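# Snap off alternate fruitlets from a branch tip

## Task

Counting fruitlets from the tip of the branch, remove the odd-numbered ones (1st, 3rd, 5th and onward) by snapping them off, and make sure every removed one comes to rest on the mat below. Letting them fall from the branch onto the mat is fine. The even-numbered fruitlets must stay attached to the branch. Striking any fruitlet hard or gripping one at full force may count as failure, and nothing counts as done if it only stays in place because the robot is holding it at the end.

## Robot and tools

Robot: one six-joint arm (a Trossen WXAI follower) with a two-finger parallel gripper and a wrist camera. There is only one arm, so each command row covers that arm alone.

Frames: positions in results use the scene frame. Its origin sits on the table surface under the arm's base, +z is up, and +y points left when facing along +x. The base may be slightly tilted. In the gripper's own frame the fingers extend along +x and close along y. end_effector_position is the midpoint between the finger pads, roughly 3 to 4 cm short of the fingertips, and its printed value grows less accurate when the arm is stretched out.

execute_actions: takes "actions", a list holding either nothing, one action, or one wait, plus an optional "pictures" boolean (images come by default). An empty list just reports the state. An action is {"rows": [...], "steps": n}, with n from 1 to 15 (default 15); each control step lasts 1/30 s, one row is used per step, and the final row repeats if rows run out. A wait is {"steps": n} with n up to 300; it returns once that many steps have elapsed since the previous result, and your reply time is included in that count. A rejected call moves nothing.

Each row is seven plain numbers, all absolute targets, not offsets: waist, shoulder, elbow, wrist pitch, wrist yaw, wrist roll, in radians in the same order as the Joint positions line, then the gripper opening. Joint ranges: waist -3.054 to 3.054, shoulder 0.000 to 3.142, elbow 0.000 to 2.356, wrist pitch -1.571 to 1.571, wrist yaw -1.571 to 1.571, wrist roll -3.142 to 3.142. A target more than 0.010 rad outside a range, and beyond the joint's current angle, is refused. True ends may differ by up to 0.010 rad; a target past the true end is clipped, and the result then notes "joint sent to its limit" (possibly referring to an earlier, still-running action). Opening is a unitless value from -1 to 1: +1 fully open (pads 0.088 m apart), empty fingers touch near -0.80, lower values add nothing. Closing fully takes at least about 0.5 s.

Motion limits: each joint's sent target is capped at a fixed lead over its measured angle (0.211 rad for waist, shoulder, elbow; 0.213 wrist pitch; 0.267 wrist yaw; 0.228 wrist roll), and if targets would move the gripper more than 70 mm from where it is, all are pulled back proportionally. Far targets therefore take several calls. Friction can leave joints short of target, especially at long reach, and tiny changes may not move at all, so read back the angles after every move. Between calls the arm continues toward your last row until it nearly stops or a step is HELD; after that only a new action makes it go farther.

Gripping: grip_measured gives the finger opening on the command scale. Readings may carry a constant error of about 1 mm, and while squeezing something hard they read up to about 3 mm (0.061) narrower than the real pad gap. Away from +1, the fingers move until grip_measured equals your value. To hold something, command below grip_measured: about 0.07 lower holds firmly, smaller differences hold gently. Items thinner than about 3 mm get proportionally less force. Pad force tops out around 34 to 49 N, with brief spikes on first contact. Do not squeeze fruitlets at full force; use a light grip or a push/twist to snap stems.

Result lines: state line with end_effector_position (m), end_effector_quat_wxyz, and linear/angular velocities; Joint positions and Joint velocities (rad, rad/s, then pad gap in m and m/s); Joint torques and External joint torques (estimated push-back, includes friction, noise and held weight; "no reading" means none); grip_effort_n (motor-side newtons, negative closes, saturates near 83 N, keeps some value at rest, "n/a" at start). "joint command not followed" means the clearance check altered or blocked targets (mounting block and post count as arm). HELD marks steps whose row was not fully sent. TORQUE FAULT: contact torque hit a load limit (waist 18.2, shoulder 22.5, elbow 22.4, wrist pitch 5.92, wrist yaw 5.9, wrist roll 5.54 N m, held weight included), so the arm halts 10 s and the rest of the call is dropped. MOTOR HOT appears from 50 °C; an OVER-TEMPERATURE FAULT at 95 °C holds the arm, and without cooling the arm can lose power and go limp. Avoid long loaded holds.

zoom_image: {"camera": one of "cam_high", "cam_low", "cam_wrist", "region": [x0, y0, x1, y1]} in pixels of that camera's latest 504x504 image, origin top-left, at most 504 by 504. show_instructions: no arguments, shows the scene's reference pages. read_manual: optional "section" ("licences"), returns URDF licence text. finished_scene: {"scene": current scene number}; ends the scene irreversibly and reports success.

Cautions: loose objects may occasionally get nudged. Never knock or drop anything off the table, avoid fast impacts and hard pushes, let removed fruitlets land on the mat, and release everything before finishing so the result holds without the robot. The simulation keeps running while you compose replies.

Each tool is called after ">>>" by a JSON object that holds its "api" and its "payload".

Reference images:

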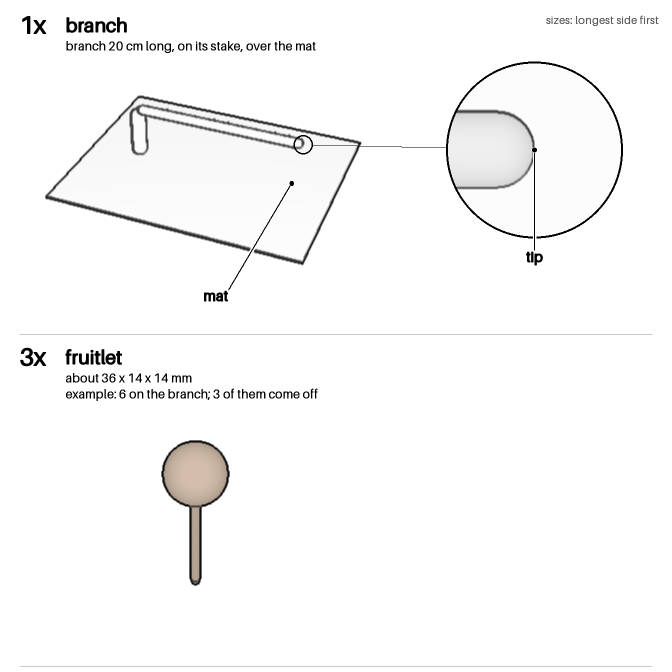

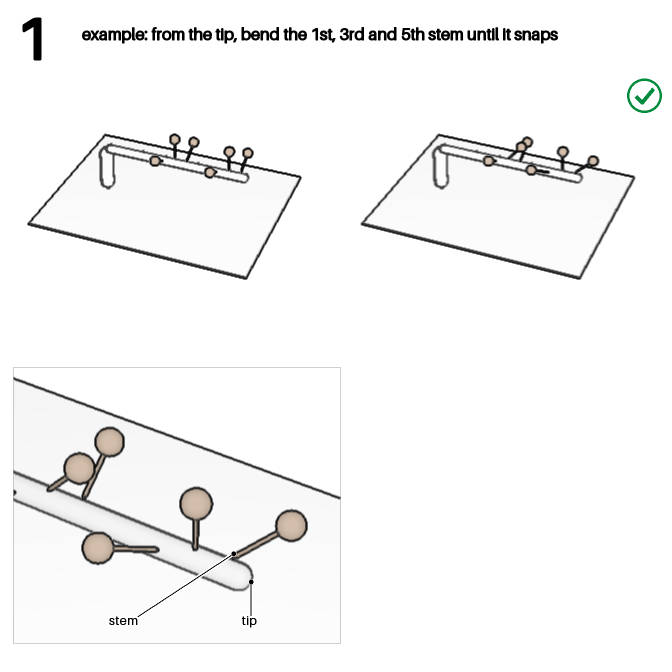

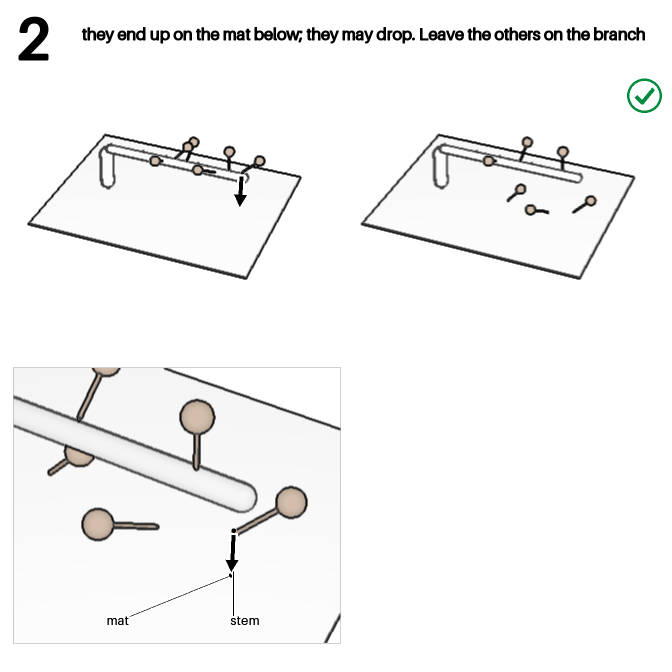

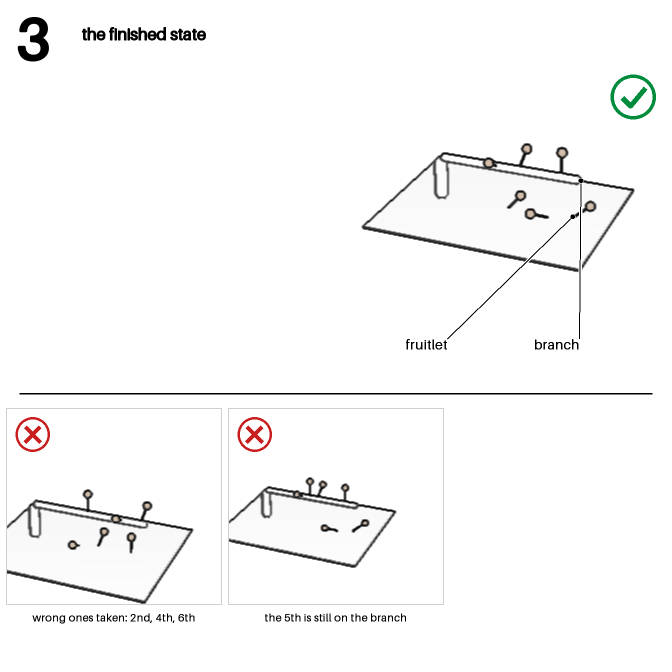

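## Session

>>> {"api": "execute_actions", "payload": {"actions": []}}

Scene clock: 0.00 s of 4200.00 s.
end_effector_position=(+0.4270, +0.4297, +0.1127) grip_measured=+0.549 grip_effort_n=n/a end_effector_quat_wxyz=(+0.766, -0.012, +0.211, +0.608) end_effector_velocity=(-0.002, -0.000, +0.004) end_effector_angular_velocity=(-0.007, -0.011, +0.022)
Joint positions: [ 0.437  2.267  1.422  1.459 -0.801  0.864  0.066]
Joint velocities: [-0.007 -0.007 -0.002  0.007 -0.022 -0.007 -0.   ]
Joint torques (N m, as the arm reports them, + toward a larger angle): no reading
External joint torques (N m, as the arm's controller estimates them; a push from outside toward a larger angle lowers the number): no reading
Motor temperatures (°C, as the motors report them): [27 25 27 25 26 26]
Heat: hottest waist 27 °C (+0.0 °C/min).

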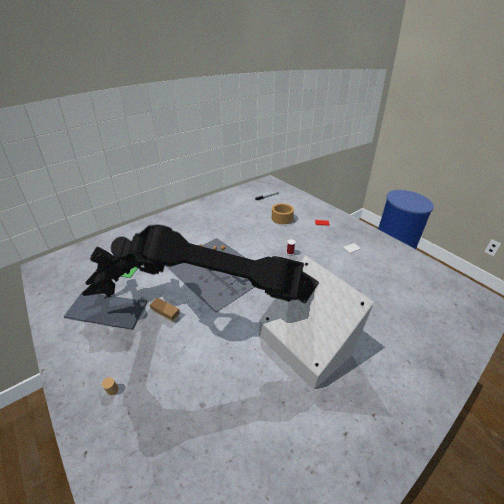

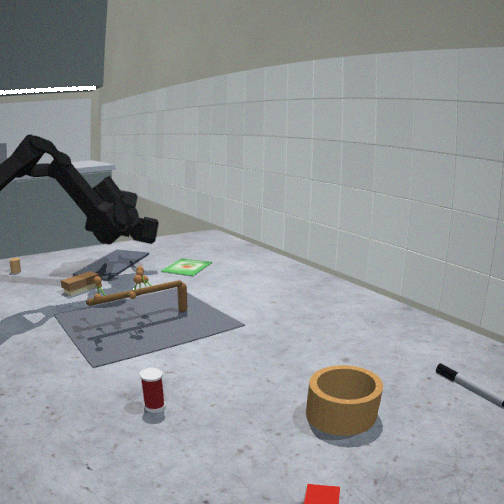

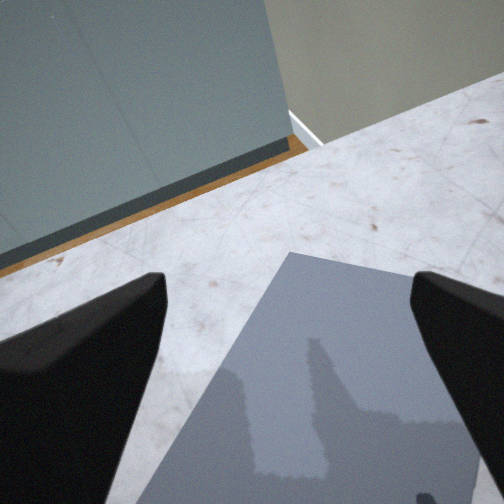

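>>> {"api": "zoom_image", "payload": {"camera": "cam_low", "region": [50, 240, 250, 370]}}

>>> {"api": "zoom_image", "payload": {"camera": "cam_high", "region": [50, 200, 300, 400]}}

Region (50, 240, 250, 370) of cam_low's 504x504 image, scaled by 2.520, with more detail than that image has; it fills the top 328 rows of this view, and the rest is white.

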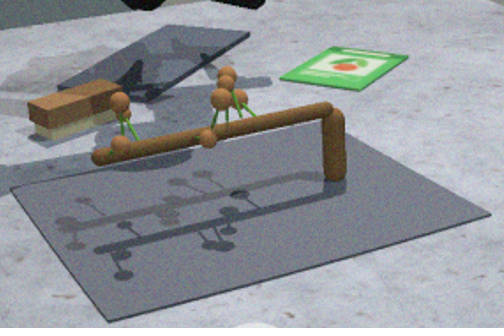

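Region (50, 200, 300, 400) of cam_high's 504x504 image, scaled by 2.016, with more detail than that image has; it fills the top 403 rows of this view, and the rest is white.

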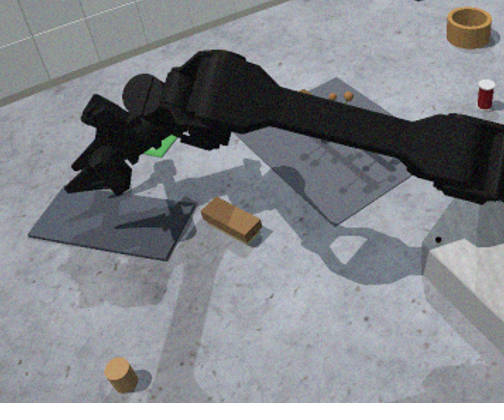

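>>> {"api": "execute_actions", "payload": {"actions": [{"rows":[[0.437,1.9,1.422,0.8,-0.5,0.6,0.55],[0.437,1.5,1.4,0.0,-0.2,0.3,0.55]],"steps":15}], "pictures": false}}

>>> {"api": "execute_actions", "payload": {"actions": [{"rows":[[0.22,1.495,1.387,-1.29,0,0,0.55]],"steps":15}], "pictures": false}}

>>> {"api": "execute_actions", "payload": {"actions": [{"steps":20}]}}

Scene clock: 88.37 s of 4200.00 s.
end_effector_position=(+0.4172, +0.5028, +0.3163) grip_measured=+0.549 grip_effort_n=4.4 end_effector_quat_wxyz=(+0.897, -0.168, -0.024, +0.409) end_effector_velocity=(-0.295, +0.130, +0.407) end_effector_angular_velocity=(-0.097, -0.253, -0.160)
Joint positions: [ 0.436  1.666  1.405  0.739 -0.226  0.333  0.066]
Joint velocities: [-0.007 -1.394 -0.002 -1.429  0.198 -0.242  0.   ]
Joint torques (N m, as the arm reports them, + toward a larger angle): [-4.27 -9.52  5.02  0.99  0.53 -0.23]
External joint torques (N m, as the arm's controller estimates them; a push from outside toward a larger angle lowers the number): [ 0.83 -1.35  0.1  -0.36  0.11 -0.25]
Motor temperatures (°C, as the motors report them): [35 35 28 28 26 26]
Heat: hottest waist 35 °C (+3.0 °C/min).
Steps of this call (steps 1 to 90: nothing new was sent; then 84.87 s passed at rest; steps 91 to 105: all 15 steps of this action). Readings (joint positions):
91: [0.439 2.245 1.420 1.420 -0.760 0.825]
92: [0.440 2.221 1.413 1.362 -0.700 0.778]
94: [0.440 2.160 1.405 1.270 -0.586 0.683]
98: [0.439 1.992 1.405 1.089 -0.364 0.490]
105: the state above

Scene clock: 88.87 s of 4200.00 s.
end_effector_position=(+0.4528, +0.3492, +0.3458) grip_measured=+0.549 grip_effort_n=3.5 end_effector_quat_wxyz=(+0.916, -0.373, +0.106, +0.103) end_effector_velocity=(-0.040, -0.257, -0.239) end_effector_angular_velocity=(-0.488, +1.087, -1.084)
Joint positions: [ 0.222  1.506  1.395 -0.01  -0.007  0.012  0.066]
Joint velocities: [-0.007 -0.007 -0.012 -1.604  0.022 -0.066 -0.   ]
Joint torques (N m, as the arm reports them, + toward a larger angle): [-4.32 -7.35  4.69  0.99  0.6  -0.21]
External joint torques (N m, as the arm's controller estimates them; a push from outside toward a larger angle lowers the number): [ 0.67 -0.5  -0.85 -0.39  0.13 -0.26]
Motor temperatures (°C, as the motors report them): [35 34 28 28 26 26]
Heat: hottest waist 35 °C (+3.0 °C/min).
Steps of this call (steps 1 to 15: all 15 steps of this action). Readings (joint positions):
1: [0.429 1.634 1.405 0.710 -0.209 0.304]
2: [0.410 1.604 1.407 0.686 -0.179 0.269]
4: [0.345 1.553 1.408 0.608 -0.114 0.184]
8: [0.234 1.508 1.407 0.388 -0.026 0.057]
15: the state above

Scene clock: 89.53 s of 4200.00 s.
end_effector_position=(+0.3113, +0.1954, +0.2433) grip_measured=+0.549 grip_effort_n=3.5 end_effector_quat_wxyz=(+0.719, -0.371, +0.576, -0.118) end_effector_velocity=(-0.319, -0.142, -0.022) end_effector_angular_velocity=(-0.415, +1.113, -1.071)
Joint positions: [ 0.222  1.506  1.395 -1.134 -0.003  0.006  0.066]
Joint velocities: [-0.002 -0.002 -0.012 -1.59  -0.007 -0.007 -0.   ]
Joint torques (N m, as the arm reports them, + toward a larger angle): [-3.87 -6.48  3.78  0.11  0.6  -0.22]
External joint torques (N m, as the arm's controller estimates them; a push from outside toward a larger angle lowers the number): [ 0.45 -0.98 -0.76 -0.29  0.14 -0.26]
Motor temperatures (°C, as the motors report them): [35 34 28 27 26 26]
Heat: hottest waist 35 °C (+3.0 °C/min).
Steps of this call (steps 1 to 20: the robot went on to your last target). Readings (joint positions):
1: [0.222 1.506 1.395 -0.066 -0.006 0.010]
2: [0.222 1.506 1.395 -0.121 -0.005 0.009]
4: [0.222 1.506 1.395 -0.232 -0.005 0.008]
8: [0.222 1.506 1.395 -0.459 -0.004 0.007]
20: the state above

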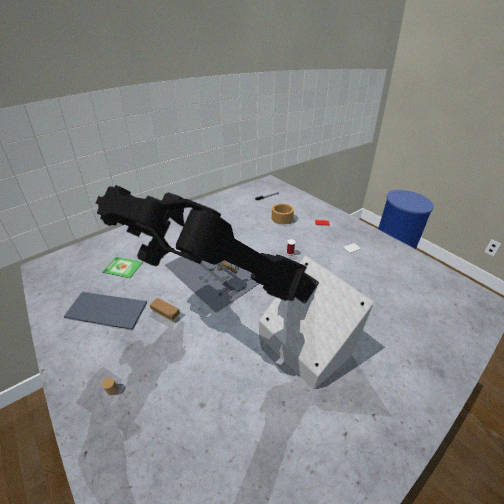

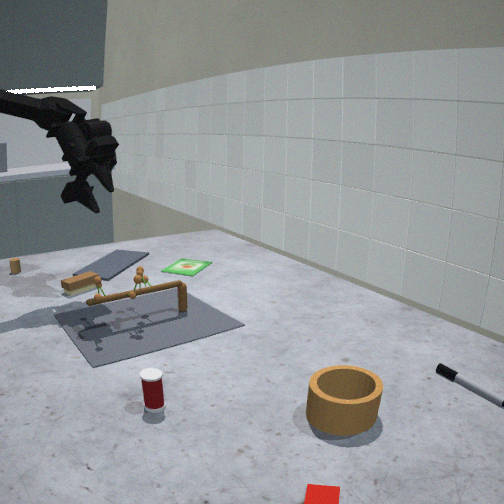

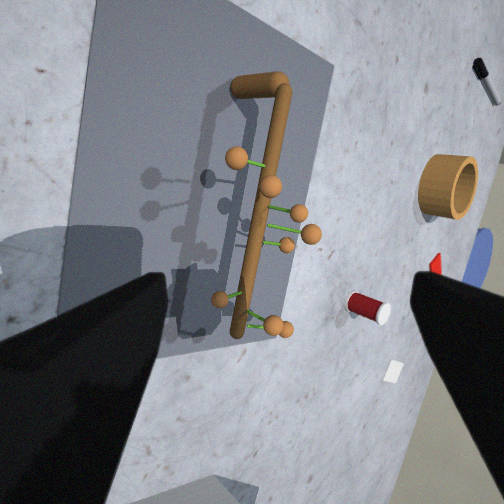

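>>> {"api": "execute_actions", "payload": {"actions": [{"steps":10}]}}

>>> {"api": "zoom_image", "payload": {"camera": "cam_wrist", "region": [150, 60, 400, 380]}}

Scene clock: 94.73 s of 4200.00 s.
end_effector_position=(+0.2795, +0.1830, +0.2429) grip_measured=+0.549 grip_effort_n=3.5 end_effector_quat_wxyz=(+0.672, -0.361, +0.630, -0.147) end_effector_velocity=(+0.000, +0.001, +0.001) end_effector_angular_velocity=(+0.009, -0.003, +0.011)
Joint positions: [ 0.222  1.505  1.392 -1.288 -0.003  0.006  0.066]
Joint velocities: [-0.002 -0.007 -0.002  0.007 -0.007 -0.007 -0.   ]
Joint torques (N m, as the arm reports them, + toward a larger angle): [-3.7  -6.19  3.83 -0.12  0.6  -0.21]
External joint torques (N m, as the arm's controller estimates them; a push from outside toward a larger angle lowers the number): [ 0.46 -1.   -0.32 -0.27  0.13 -0.25]
Motor temperatures (°C, as the motors report them): [35 34 28 27 26 26]
Heat: hottest waist 35 °C (+3.0 °C/min).
Steps of this call (steps 1 to 30: the robot went on to your last target; steps 31 to 90: nothing new was sent; then 2.20 s passed at rest). Readings (joint positions):
1: [0.222 1.506 1.393 -1.180 -0.003 0.006]
2: [0.222 1.505 1.392 -1.211 -0.003 0.006]
4: [0.222 1.505 1.392 -1.245 -0.003 0.006]
8: [0.222 1.505 1.392 -1.276 -0.003 0.006]
90: the state above
The arm was judged still, so your last target was given up. Only a new action makes it travel on or press farther. Fingers that are still opening or closing keep moving.

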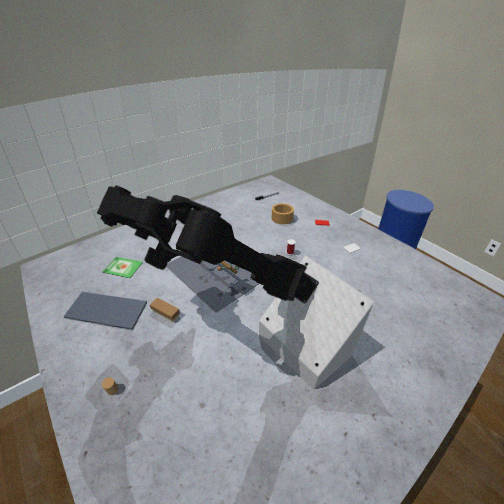

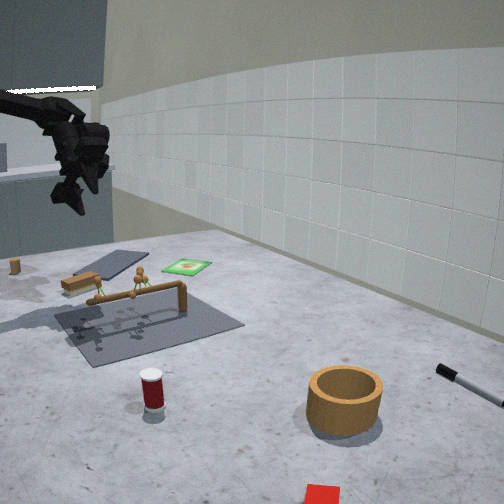

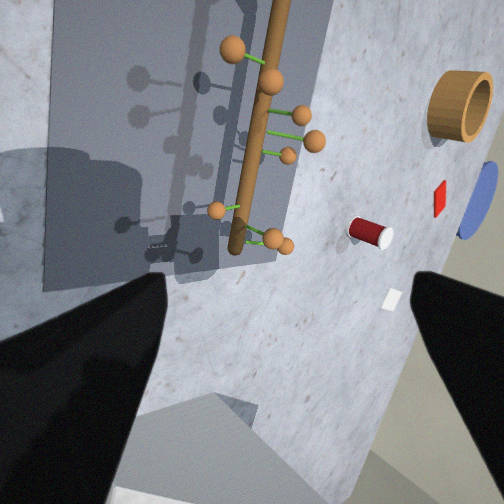

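Region (150, 60, 400, 380) of cam_wrist's 504x504 image, scaled by 1.575, with more detail than that image has; it fills the left 394 columns of this view, and the rest is white.

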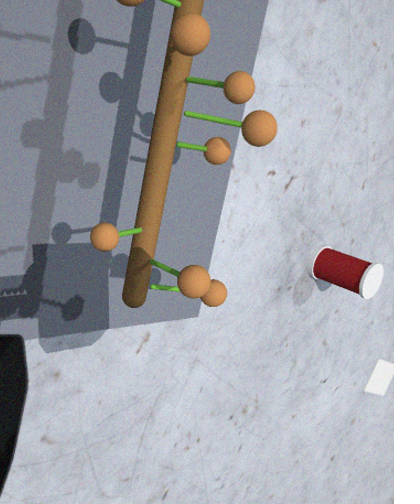

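>>> {"api": "execute_actions", "payload": {"actions": [{"rows":[[-0.1,1.75,1.39,-1.26,-0.35,-0.2,0.55],[-0.38,2.033,1.391,-1.238,-0.717,-0.45,0.55]],"steps":15}], "pictures": false}}

>>> {"api": "execute_actions", "payload": {"actions": [{"steps":15}]}}

Scene clock: 149.83 s of 4200.00 s.
end_effector_position=(+0.3287, +0.0405, +0.2238) grip_measured=+0.549 grip_effort_n=1.6 end_effector_quat_wxyz=(+0.707, -0.008, +0.707, -0.011) end_effector_velocity=(+0.014, +0.026, +0.009) end_effector_angular_velocity=(+0.234, -0.131, +0.049)
Joint positions: [-0.378  2.017  1.39  -1.237 -0.694 -0.437  0.066]
Joint velocities: [-0.042 -0.002 -0.002 -0.007 -0.256 -0.081  0.   ]
Joint torques (N m, as the arm reports them, + toward a larger angle): [-4.29 -3.95  4.6   0.07 -0.17 -0.26]
External joint torques (N m, as the arm's controller estimates them; a push from outside toward a larger angle lowers the number): [ 0.81  1.18  0.2  -0.16 -0.1  -0.25]
Motor temperatures (°C, as the motors report them): [33 32 29 26 27 26]
Heat: hottest waist 33 °C (-2.0 °C/min).
Steps of this call (steps 1 to 90: nothing new was sent; then 51.60 s passed at rest; steps 91 to 105: all 15 steps of this action). Readings (joint positions):
91: [0.196 1.534 1.393 -1.290 -0.073 -0.046]
92: [0.149 1.566 1.401 -1.279 -0.150 -0.105]
94: [0.040 1.664 1.408 -1.247 -0.286 -0.223]
98: [-0.178 1.893 1.400 -1.242 -0.557 -0.381]
105: the state above

Scene clock: 150.33 s of 4200.00 s.
end_effector_position=(+0.3298, +0.0422, +0.2226) grip_measured=+0.549 grip_effort_n=2.1 end_effector_quat_wxyz=(+0.709, -0.002, +0.705, -0.003) end_effector_velocity=(-0.001, +0.001, +0.001) end_effector_angular_velocity=(+0.009, +0.000, -0.014)
Joint positions: [-0.377  2.022  1.39  -1.237 -0.713 -0.444  0.066]
Joint velocities: [-0.002 -0.002 -0.002 -0.007 -0.007  0.007 -0.   ]
Joint torques (N m, as the arm reports them, + toward a larger angle): [-5.12 -3.95  4.62  0.09 -0.16 -0.26]
External joint torques (N m, as the arm's controller estimates them; a push from outside toward a larger angle lowers the number): [ 0.77  1.18  0.31 -0.16 -0.13 -0.26]
Motor temperatures (°C, as the motors report them): [33 32 29 26 27 26]
Heat: hottest waist 33 °C (-2.0 °C/min).
Steps of this call (steps 1 to 15: the robot went on to your last target). Readings (joint positions):
1: [-0.378 2.017 1.390 -1.237 -0.701 -0.439]
2: [-0.377 2.017 1.390 -1.237 -0.706 -0.440]
4: [-0.377 2.019 1.390 -1.237 -0.708 -0.442]
8: [-0.377 2.022 1.390 -1.237 -0.712 -0.443]
15: the state above

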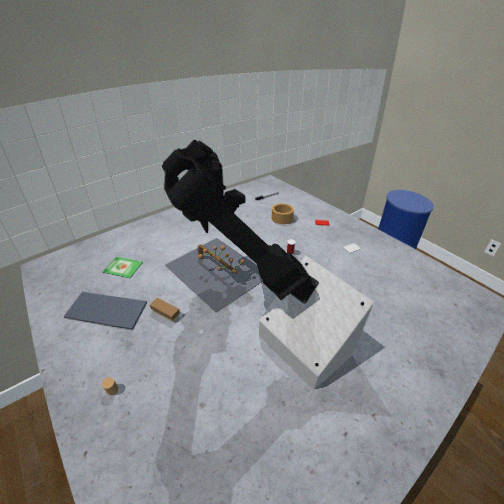

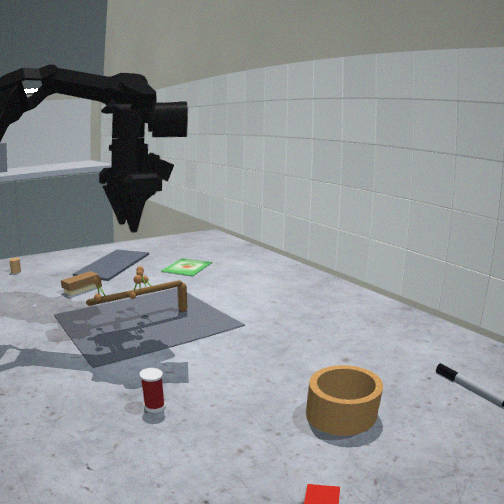

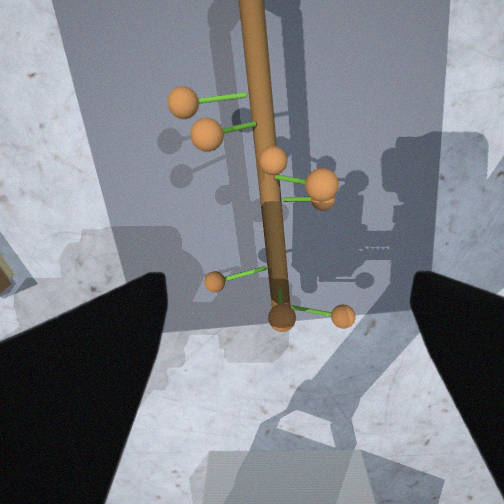

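>>> {"api": "execute_actions", "payload": {"actions": [{"rows":[[-0.39,2.01,1.3,-1.16,-0.713,-0.46,0.2],[-0.405,2.0,1.2,-1.08,-0.71,-0.475,-0.2],[-0.415,1.99,1.1,-1.0,-0.706,-0.49,-0.5],[-0.425,1.98,1.0,-0.93,-0.703,-0.505,-0.8],[-0.435,1.978,0.904,-0.857,-0.699,-0.52,-0.8]],"steps":15}], "pictures": false}}

>>> {"api": "execute_actions", "payload": {"actions": [{"steps":15}]}}

Scene clock: 249.57 s of 4200.00 s.
end_effector_position=(+0.2527, -0.0076, +0.1551) grip_measured=-0.774 grip_effort_n=-16.0 end_effector_quat_wxyz=(+0.705, +0.005, +0.709, -0.004) end_effector_velocity=(-0.011, +0.006, -0.004) end_effector_angular_velocity=(+0.016, -0.018, +0.039)
Joint positions: [-0.433  1.989  0.922 -0.866 -0.699 -0.513  0.001]
Joint velocities: [-0.002 -0.042 -0.071  0.037 -0.022 -0.037 -0.014]
Joint torques (N m, as the arm reports them, + toward a larger angle): [-4.16 -5.28  3.12  0.23 -0.05 -0.25]
External joint torques (N m, as the arm's controller estimates them; a push from outside toward a larger angle lowers the number): [ 0.62 -0.96 -0.76  0.   -0.01 -0.25]
Motor temperatures (°C, as the motors report them): [36 29 30 26 26 26]
Heat: hottest waist 36 °C (+1.0 °C/min).
Steps of this call (steps 1 to 15: the robot went on to your last target; steps 16 to 90: nothing new was sent; then 95.73 s passed at rest; steps 91 to 105: all 15 steps of this action). Readings (joint positions):
91: [-0.379 2.021 1.376 -1.217 -0.716 -0.446]
92: [-0.382 2.013 1.343 -1.178 -0.717 -0.452]
94: [-0.396 1.996 1.243 -1.082 -0.716 -0.471]
98: [-0.430 1.993 1.032 -0.924 -0.702 -0.502]
105: the state above

Scene clock: 250.07 s of 4200.00 s.
end_effector_position=(+0.2506, -0.0077, +0.1537) grip_measured=-0.797 grip_effort_n=-16.5 end_effector_quat_wxyz=(+0.705, +0.006, +0.710, -0.003) end_effector_velocity=(+0.000, +0.001, +0.001) end_effector_angular_velocity=(+0.007, -0.004, -0.011)
Joint positions: [-0.433  1.987  0.912 -0.859 -0.699 -0.514  0.   ]
Joint velocities: [-0.002 -0.002  0.002 -0.007 -0.007  0.007  0.   ]
Joint torques (N m, as the arm reports them, + toward a larger angle): [-4.15 -5.3   3.21  0.25 -0.04 -0.26]
External joint torques (N m, as the arm's controller estimates them; a push from outside toward a larger angle lowers the number): [ 0.62 -1.01 -0.73  0.02 -0.01 -0.26]
Motor temperatures (°C, as the motors report them): [36 29 30 26 26 26]
Heat: hottest waist 36 °C (+1.0 °C/min).
Steps of this call (steps 1 to 15: the robot went on to your last target). Readings (joint positions):
1: [-0.433 1.988 0.920 -0.864 -0.699 -0.513]
2: [-0.433 1.987 0.919 -0.863 -0.699 -0.513]
4: [-0.433 1.987 0.915 -0.861 -0.699 -0.513]
8: [-0.433 1.987 0.913 -0.860 -0.699 -0.514]
15: the state above
The arm was judged still, so your last target was given up. Only a new action makes it travel on or press farther. Fingers that are still opening or closing keep moving.

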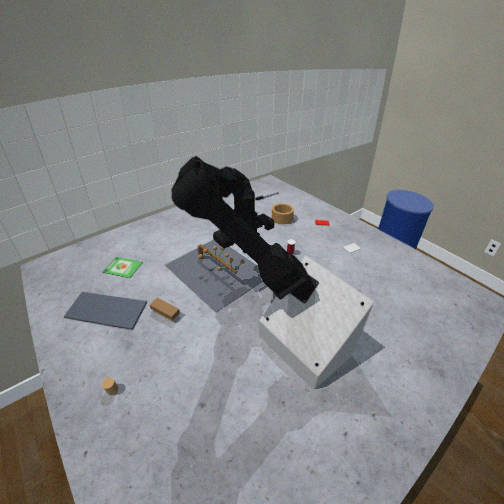

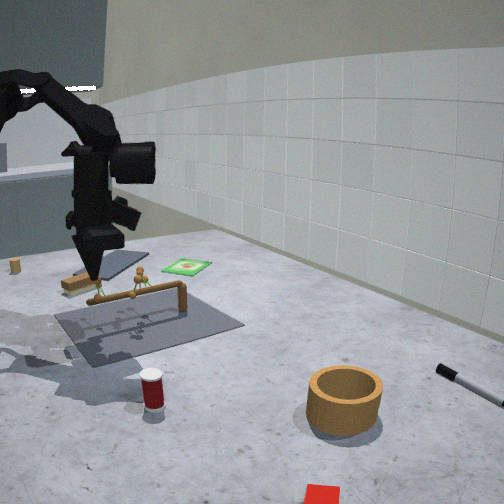

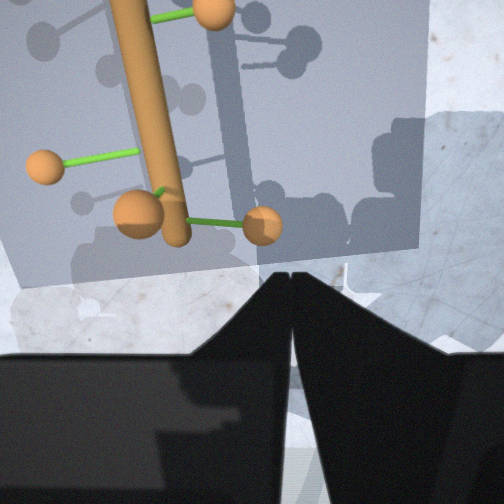

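>>> {"api": "execute_actions", "payload": {"actions": [{"rows":[[-0.438,1.96,0.88,-0.853,-0.698,-0.522,-0.8],[-0.442,1.934,0.852,-0.848,-0.697,-0.529,-0.8],[-0.442,1.934,0.852,-0.848,-0.697,-0.529,-0.8],[-0.442,1.934,0.852,-0.848,-0.697,-0.529,-0.8],[-0.442,1.934,0.852,-0.848,-0.697,-0.529,-0.8],[-0.423,1.944,0.836,-0.806,-0.703,-0.505,-0.8],[-0.403,1.955,0.82,-0.763,-0.709,-0.48,-0.8],[-0.384,1.965,0.804,-0.721,-0.715,-0.455,-0.8],[-0.364,1.975,0.788,-0.679,-0.721,-0.431,-0.8],[-0.345,1.985,0.772,-0.636,-0.727,-0.406,-0.8]],"steps":15}]}}

Scene clock: 275.73 s of 4200.00 s.
end_effector_position=(+0.2405, -0.0031, +0.1215) grip_measured=-0.797 grip_effort_n=-16.5 end_effector_quat_wxyz=(+0.708, -0.006, +0.706, +0.001) end_effector_velocity=(+0.000, -0.003, -0.026) end_effector_angular_velocity=(+0.008, -0.038, -0.031)
Joint positions: [-0.352  1.974  0.784 -0.659 -0.721 -0.423  0.   ]
Joint velocities: [ 0.051  0.032 -0.081  0.198 -0.037  0.125  0.   ]
Joint torques (N m, as the arm reports them, + toward a larger angle): [-3.79 -3.42  3.16  0.33 -0.18  0.21]
External joint torques (N m, as the arm's controller estimates them; a push from outside toward a larger angle lowers the number): [ 0.98  0.99 -0.63  0.01 -0.14  0.21]
Motor temperatures (°C, as the motors report them): [35 30 29 26 26 26]
Heat: hottest waist 35 °C (+0.0 °C/min).
Steps of this call (steps 1 to 90: nothing new was sent; then 22.17 s passed at rest; steps 91 to 105: all 15 steps of this action). Readings (joint positions):
91: [-0.433 1.984 0.908 -0.856 -0.699 -0.514]
92: [-0.435 1.976 0.898 -0.852 -0.699 -0.516]
94: [-0.438 1.958 0.878 -0.852 -0.699 -0.519]
98: [-0.425 1.951 0.846 -0.793 -0.701 -0.502]
105: the state above

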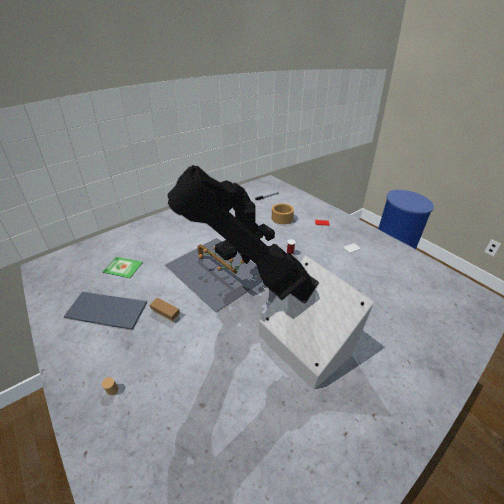

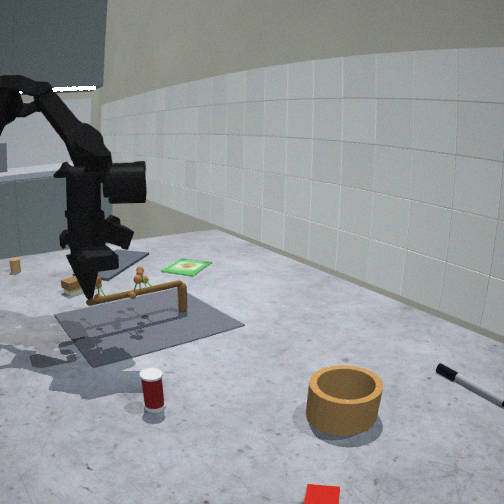

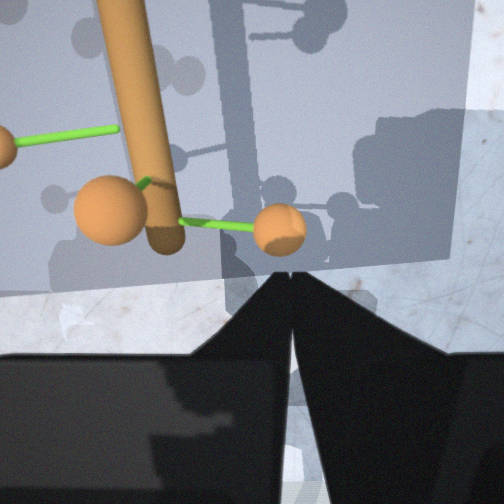

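>>> {"api": "execute_actions", "payload": {"actions": [{"rows":[[-0.335,1.991,0.764,-0.615,-0.73,-0.394,-0.8],[-0.326,1.996,0.756,-0.594,-0.732,-0.382,-0.8]],"steps":12}]}}

Scene clock: 281.33 s of 4200.00 s.
end_effector_position=(+0.2413, -0.0035, +0.1127) grip_measured=-0.797 grip_effort_n=-16.5 end_effector_quat_wxyz=(+0.711, -0.007, +0.703, +0.001) end_effector_velocity=(-0.001, +0.002, -0.000) end_effector_angular_velocity=(+0.009, +0.004, -0.010)
Joint positions: [-0.329  1.987  0.764 -0.597 -0.728 -0.389  0.   ]
Joint velocities: [ 0.002 -0.002 -0.002 -0.007 -0.007  0.007  0.   ]
Joint torques (N m, as the arm reports them, + toward a larger angle): [-3.61 -3.17  2.7   0.27 -0.16  0.21]
External joint torques (N m, as the arm's controller estimates them; a push from outside toward a larger angle lowers the number): [ 0.99  0.96 -0.6   0.   -0.13  0.21]
Motor temperatures (°C, as the motors report them): [35 30 29 26 26 26]
Heat: hottest waist 35 °C (+0.0 °C/min).
Steps of this call (steps 1 to 30: the robot went on to your last target; steps 31 to 90: nothing new was sent; then 2.20 s passed at rest; steps 91 to 102: all 12 steps of this action). Readings (joint positions):
91: [-0.347 1.976 0.778 -0.634 -0.724 -0.410]
92: [-0.344 1.978 0.775 -0.624 -0.725 -0.404]
94: [-0.336 1.982 0.770 -0.610 -0.727 -0.397]
98: [-0.330 1.987 0.764 -0.601 -0.728 -0.391]
102: the state above

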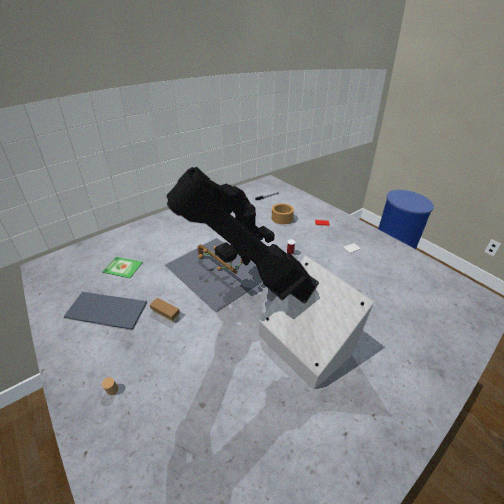

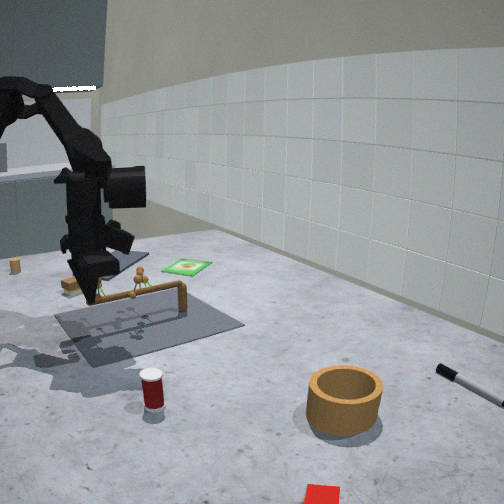

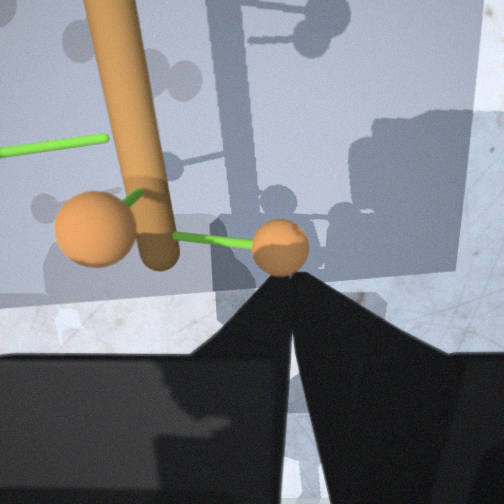

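>>> {"api": "execute_actions", "payload": {"actions": [{"rows":[[-0.322,2.0,0.772,-0.599,-0.732,-0.378,-0.8],[-0.322,2.0,0.772,-0.599,-0.732,-0.378,-0.8],[-0.321,2.004,0.778,-0.6,-0.733,-0.376,-0.8],[-0.321,2.004,0.778,-0.6,-0.733,-0.376,-0.8],[-0.32,2.008,0.785,-0.602,-0.733,-0.374,-0.8],[-0.32,2.008,0.785,-0.602,-0.733,-0.374,-0.8],[-0.318,2.012,0.791,-0.604,-0.734,-0.372,-0.8],[-0.318,2.012,0.791,-0.604,-0.734,-0.372,-0.8],[-0.317,2.016,0.798,-0.606,-0.734,-0.37,-0.8],[-0.317,2.016,0.798,-0.606,-0.734,-0.37,-0.8],[-0.316,2.02,0.804,-0.608,-0.735,-0.368,-0.8],[-0.316,2.02,0.804,-0.608,-0.735,-0.368,-0.8],[-0.315,2.024,0.811,-0.61,-0.735,-0.366,-0.8]],"steps":15}]}}

Scene clock: 303.90 s of 4200.00 s.
end_effector_position=(+0.2491, -0.0037, +0.1115) grip_measured=-0.797 grip_effort_n=-16.5 end_effector_quat_wxyz=(+0.709, -0.004, +0.705, -0.000) end_effector_velocity=(+0.016, -0.000, +0.001) end_effector_angular_velocity=(+0.005, +0.001, -0.023)
Joint positions: [-0.318  2.011  0.798 -0.606 -0.731 -0.374  0.   ]
Joint velocities: [ 0.012  0.037  0.066 -0.022 -0.007  0.037  0.   ]
Joint torques (N m, as the arm reports them, + toward a larger angle): [-3.77 -3.31  4.32 -0.03 -0.16  0.19]
External joint torques (N m, as the arm's controller estimates them; a push from outside toward a larger angle lowers the number): [ 0.98  1.05  1.04 -0.26 -0.13  0.19]
Motor temperatures (°C, as the motors report them): [34 29 29 26 26 26]
Heat: hottest waist 34 °C (-2.0 °C/min).
Steps of this call (steps 1 to 15: the robot went on to your last target; steps 16 to 90: nothing new was sent; then 19.07 s passed at rest; steps 91 to 105: all 15 steps of this action). Readings (joint positions):
91: [-0.329 1.987 0.764 -0.596 -0.728 -0.387]
92: [-0.327 1.988 0.764 -0.596 -0.729 -0.386]
94: [-0.326 1.991 0.765 -0.596 -0.729 -0.384]
98: [-0.322 1.999 0.776 -0.599 -0.730 -0.380]
105: the state above

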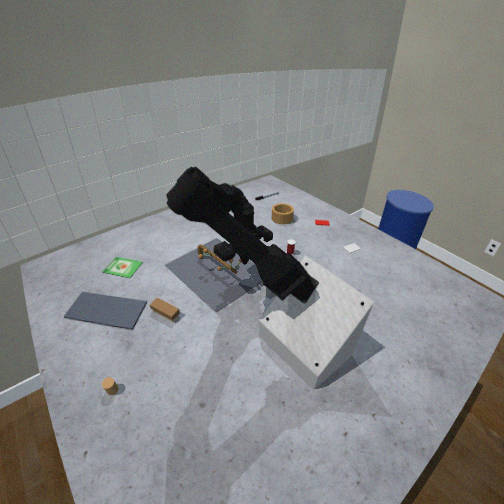

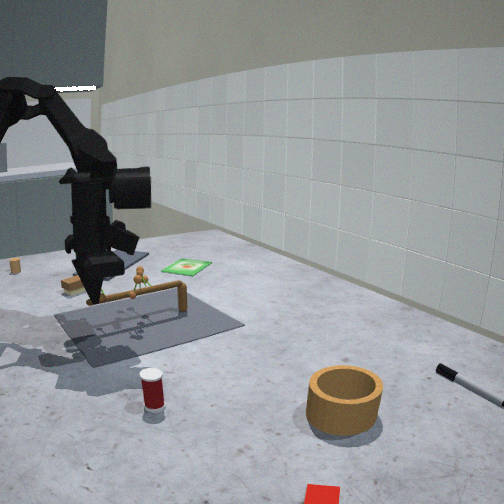

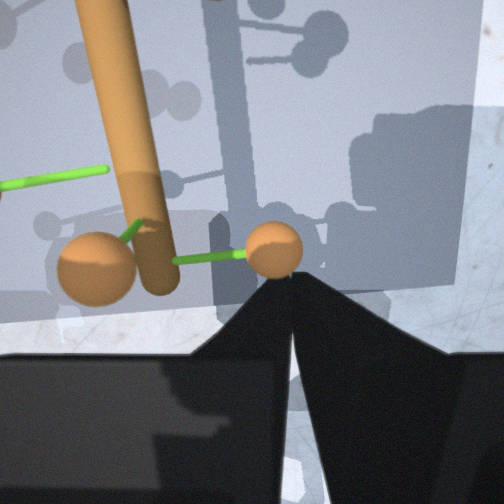

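>>> {"api": "execute_actions", "payload": {"actions": [{"rows":[[-0.316,2.024,0.815,-0.616,-0.735,-0.368,-0.8],[-0.316,2.024,0.82,-0.622,-0.735,-0.368,-0.8],[-0.316,2.025,0.825,-0.626,-0.735,-0.368,-0.8],[-0.316,2.026,0.829,-0.629,-0.735,-0.368,-0.8],[-0.316,2.027,0.832,-0.631,-0.735,-0.368,-0.8],[-0.316,2.028,0.835,-0.633,-0.735,-0.368,-0.8],[-0.316,2.03,0.838,-0.634,-0.735,-0.368,-0.8],[-0.316,2.031,0.841,-0.636,-0.735,-0.368,-0.8],[-0.316,2.032,0.844,-0.637,-0.735,-0.368,-0.8],[-0.316,2.033,0.847,-0.638,-0.735,-0.368,-0.8],[-0.316,2.034,0.85,-0.64,-0.735,-0.368,-0.8],[-0.316,2.035,0.853,-0.641,-0.735,-0.368,-0.8],[-0.316,2.036,0.855,-0.642,-0.734,-0.369,-0.8]],"steps":15}]}}

Scene clock: 327.83 s of 4200.00 s.
end_effector_position=(+0.2585, -0.0032, +0.1154) grip_measured=-0.797 grip_effort_n=-16.5 end_effector_quat_wxyz=(+0.709, -0.003, +0.705, -0.000) end_effector_velocity=(+0.010, +0.003, +0.005) end_effector_angular_velocity=(+0.006, -0.003, +0.025)
Joint positions: [-0.318  2.025  0.844 -0.638 -0.732 -0.372  0.   ]
Joint velocities: [ 0.002  0.007  0.046 -0.037 -0.007 -0.022  0.   ]
Joint torques (N m, as the arm reports them, + toward a larger angle): [-3.99 -3.45  4.4  -0.01 -0.13  0.11]
External joint torques (N m, as the arm's controller estimates them; a push from outside toward a larger angle lowers the number): [ 0.92  1.09  1.05 -0.24 -0.1   0.11]
Motor temperatures (°C, as the motors report them): [34 29 29 26 26 26]
Heat: hottest waist 34 °C (-1.0 °C/min).
Steps of this call (steps 1 to 15: the robot went on to your last target; steps 16 to 90: nothing new was sent; then 20.43 s passed at rest; steps 91 to 105: all 15 steps of this action). Readings (joint positions):
91: [-0.318 2.015 0.804 -0.610 -0.732 -0.372]
92: [-0.318 2.015 0.806 -0.613 -0.732 -0.372]
94: [-0.318 2.015 0.811 -0.619 -0.732 -0.372]
98: [-0.318 2.018 0.825 -0.628 -0.732 -0.372]
105: the state above

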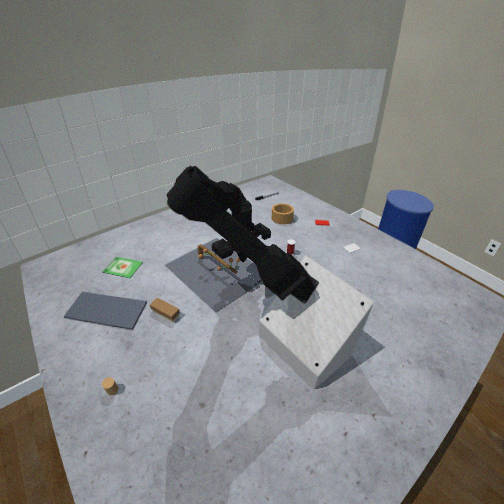

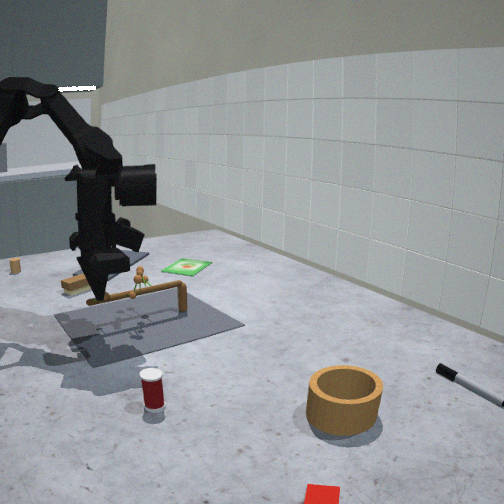

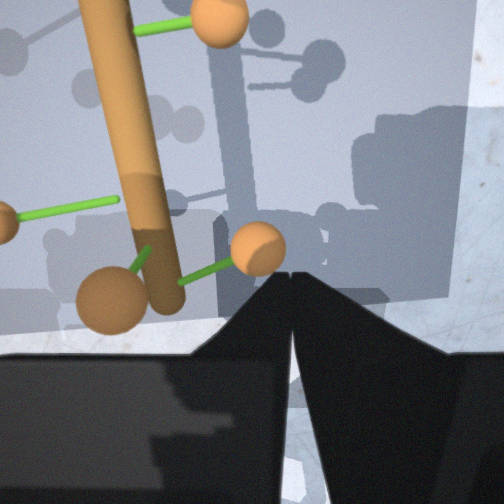

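>>> {"api": "execute_actions", "payload": {"actions": [{"rows":[[-0.312,2.034,0.857,-0.642,-0.735,-0.365,-0.8],[-0.309,2.033,0.859,-0.642,-0.736,-0.361,-0.8],[-0.306,2.033,0.862,-0.643,-0.736,-0.357,-0.8],[-0.303,2.034,0.865,-0.644,-0.737,-0.354,-0.8],[-0.301,2.034,0.868,-0.645,-0.737,-0.351,-0.8],[-0.299,2.035,0.871,-0.646,-0.738,-0.348,-0.8],[-0.298,2.035,0.874,-0.647,-0.738,-0.346,-0.8],[-0.297,2.036,0.877,-0.648,-0.739,-0.345,-0.8],[-0.296,2.037,0.88,-0.649,-0.739,-0.343,-0.8],[-0.296,2.037,0.882,-0.649,-0.739,-0.343,-0.8]],"steps":15}]}}

Scene clock: 352.27 s of 4200.00 s.
end_effector_position=(+0.2670, +0.0011, +0.1160) grip_measured=-0.797 grip_effort_n=-16.5 end_effector_quat_wxyz=(+0.709, -0.005, +0.705, +0.000) end_effector_velocity=(-0.002, +0.002, +0.001) end_effector_angular_velocity=(+0.011, +0.008, -0.021)
Joint positions: [-0.299  2.027  0.873 -0.647 -0.735 -0.35   0.   ]
Joint velocities: [-0.002 -0.002  0.002 -0.022 -0.007  0.007  0.   ]
Joint torques (N m, as the arm reports them, + toward a larger angle): [-4.   -3.52  4.46  0.01 -0.18  0.2 ]
External joint torques (N m, as the arm's controller estimates them; a push from outside toward a larger angle lowers the number): [ 1.07  1.09  1.08 -0.24 -0.15  0.2 ]
Motor temperatures (°C, as the motors report them): [34 29 30 25 26 26]
Heat: hottest waist 34 °C (+0.0 °C/min).
Steps of this call (steps 1 to 15: the robot went on to your last target; steps 16 to 90: nothing new was sent; then 20.93 s passed at rest; steps 91 to 105: all 15 steps of this action). Readings (joint positions):
91: [-0.318 2.026 0.848 -0.640 -0.732 -0.372]
92: [-0.317 2.026 0.848 -0.640 -0.732 -0.372]
94: [-0.313 2.026 0.851 -0.641 -0.732 -0.367]
98: [-0.305 2.026 0.862 -0.644 -0.733 -0.357]
105: the state above

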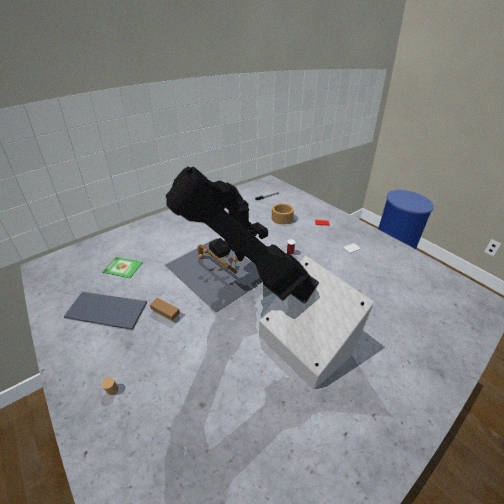

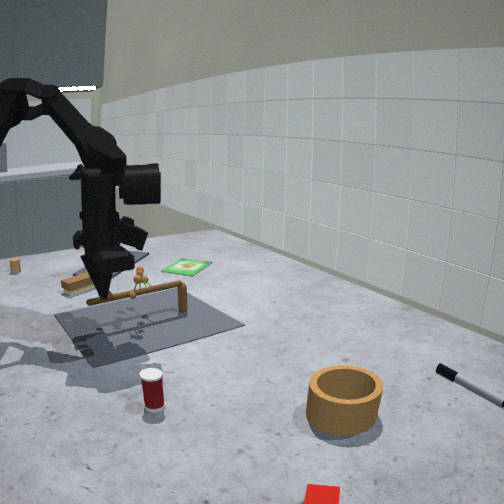

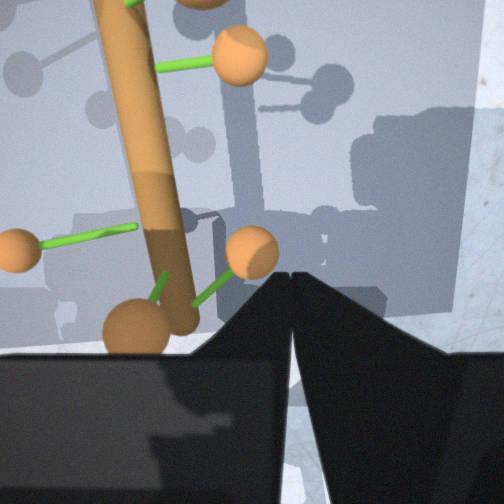

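>>> {"api": "execute_actions", "payload": {"actions": [{"rows":[[-0.293,2.038,0.885,-0.65,-0.74,-0.34,-0.8],[-0.291,2.039,0.889,-0.651,-0.74,-0.337,-0.8],[-0.289,2.04,0.893,-0.652,-0.741,-0.334,-0.8],[-0.287,2.041,0.897,-0.653,-0.741,-0.331,-0.8],[-0.285,2.042,0.901,-0.654,-0.742,-0.328,-0.8],[-0.283,2.043,0.905,-0.655,-0.742,-0.326,-0.8],[-0.281,2.044,0.909,-0.656,-0.743,-0.324,-0.8]],"steps":12}]}}

Scene clock: 372.80 s of 4200.00 s.
end_effector_position=(+0.2747, +0.0046, +0.1161) grip_measured=-0.797 grip_effort_n=-16.5 end_effector_quat_wxyz=(+0.710, -0.006, +0.704, +0.001) end_effector_velocity=(+0.003, +0.001, +0.002) end_effector_angular_velocity=(+0.006, -0.006, -0.007)
Joint positions: [-0.284  2.033  0.901 -0.653 -0.739 -0.331  0.   ]
Joint velocities: [-0.002  0.002  0.012 -0.007 -0.007  0.007  0.   ]
Joint torques (N m, as the arm reports them, + toward a larger angle): [-4.06 -3.48  4.36 -0.03 -0.16  0.21]
External joint torques (N m, as the arm's controller estimates them; a push from outside toward a larger angle lowers the number): [ 1.15  1.2   0.98 -0.28 -0.14  0.21]
Motor temperatures (°C, as the motors report them): [34 29 30 25 26 26]
Heat: hottest waist 34 °C (+0.0 °C/min).
Steps of this call (steps 1 to 15: the robot went on to your last target; steps 16 to 90: nothing new was sent; then 17.13 s passed at rest; steps 91 to 102: all 12 steps of this action). Readings (joint positions):
91: [-0.299 2.027 0.874 -0.648 -0.735 -0.349]
92: [-0.298 2.028 0.875 -0.648 -0.735 -0.347]
94: [-0.295 2.029 0.880 -0.649 -0.736 -0.343]
98: [-0.287 2.032 0.895 -0.652 -0.739 -0.334]
102: the state above

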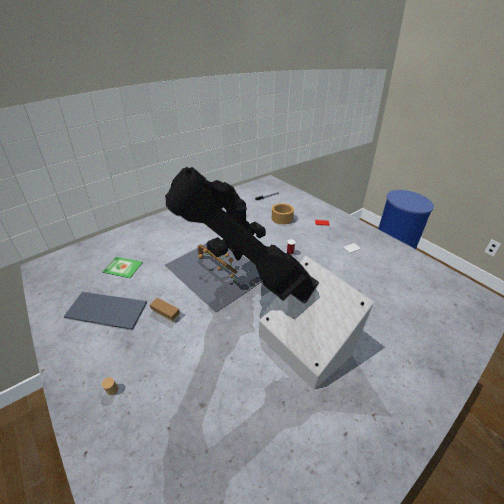

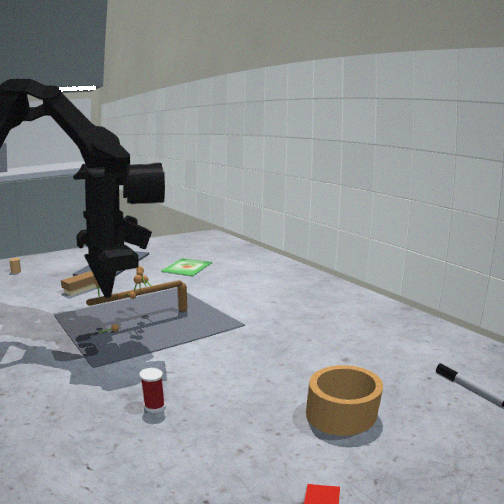

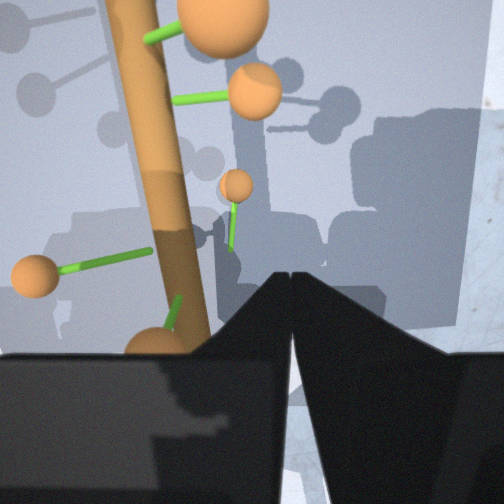

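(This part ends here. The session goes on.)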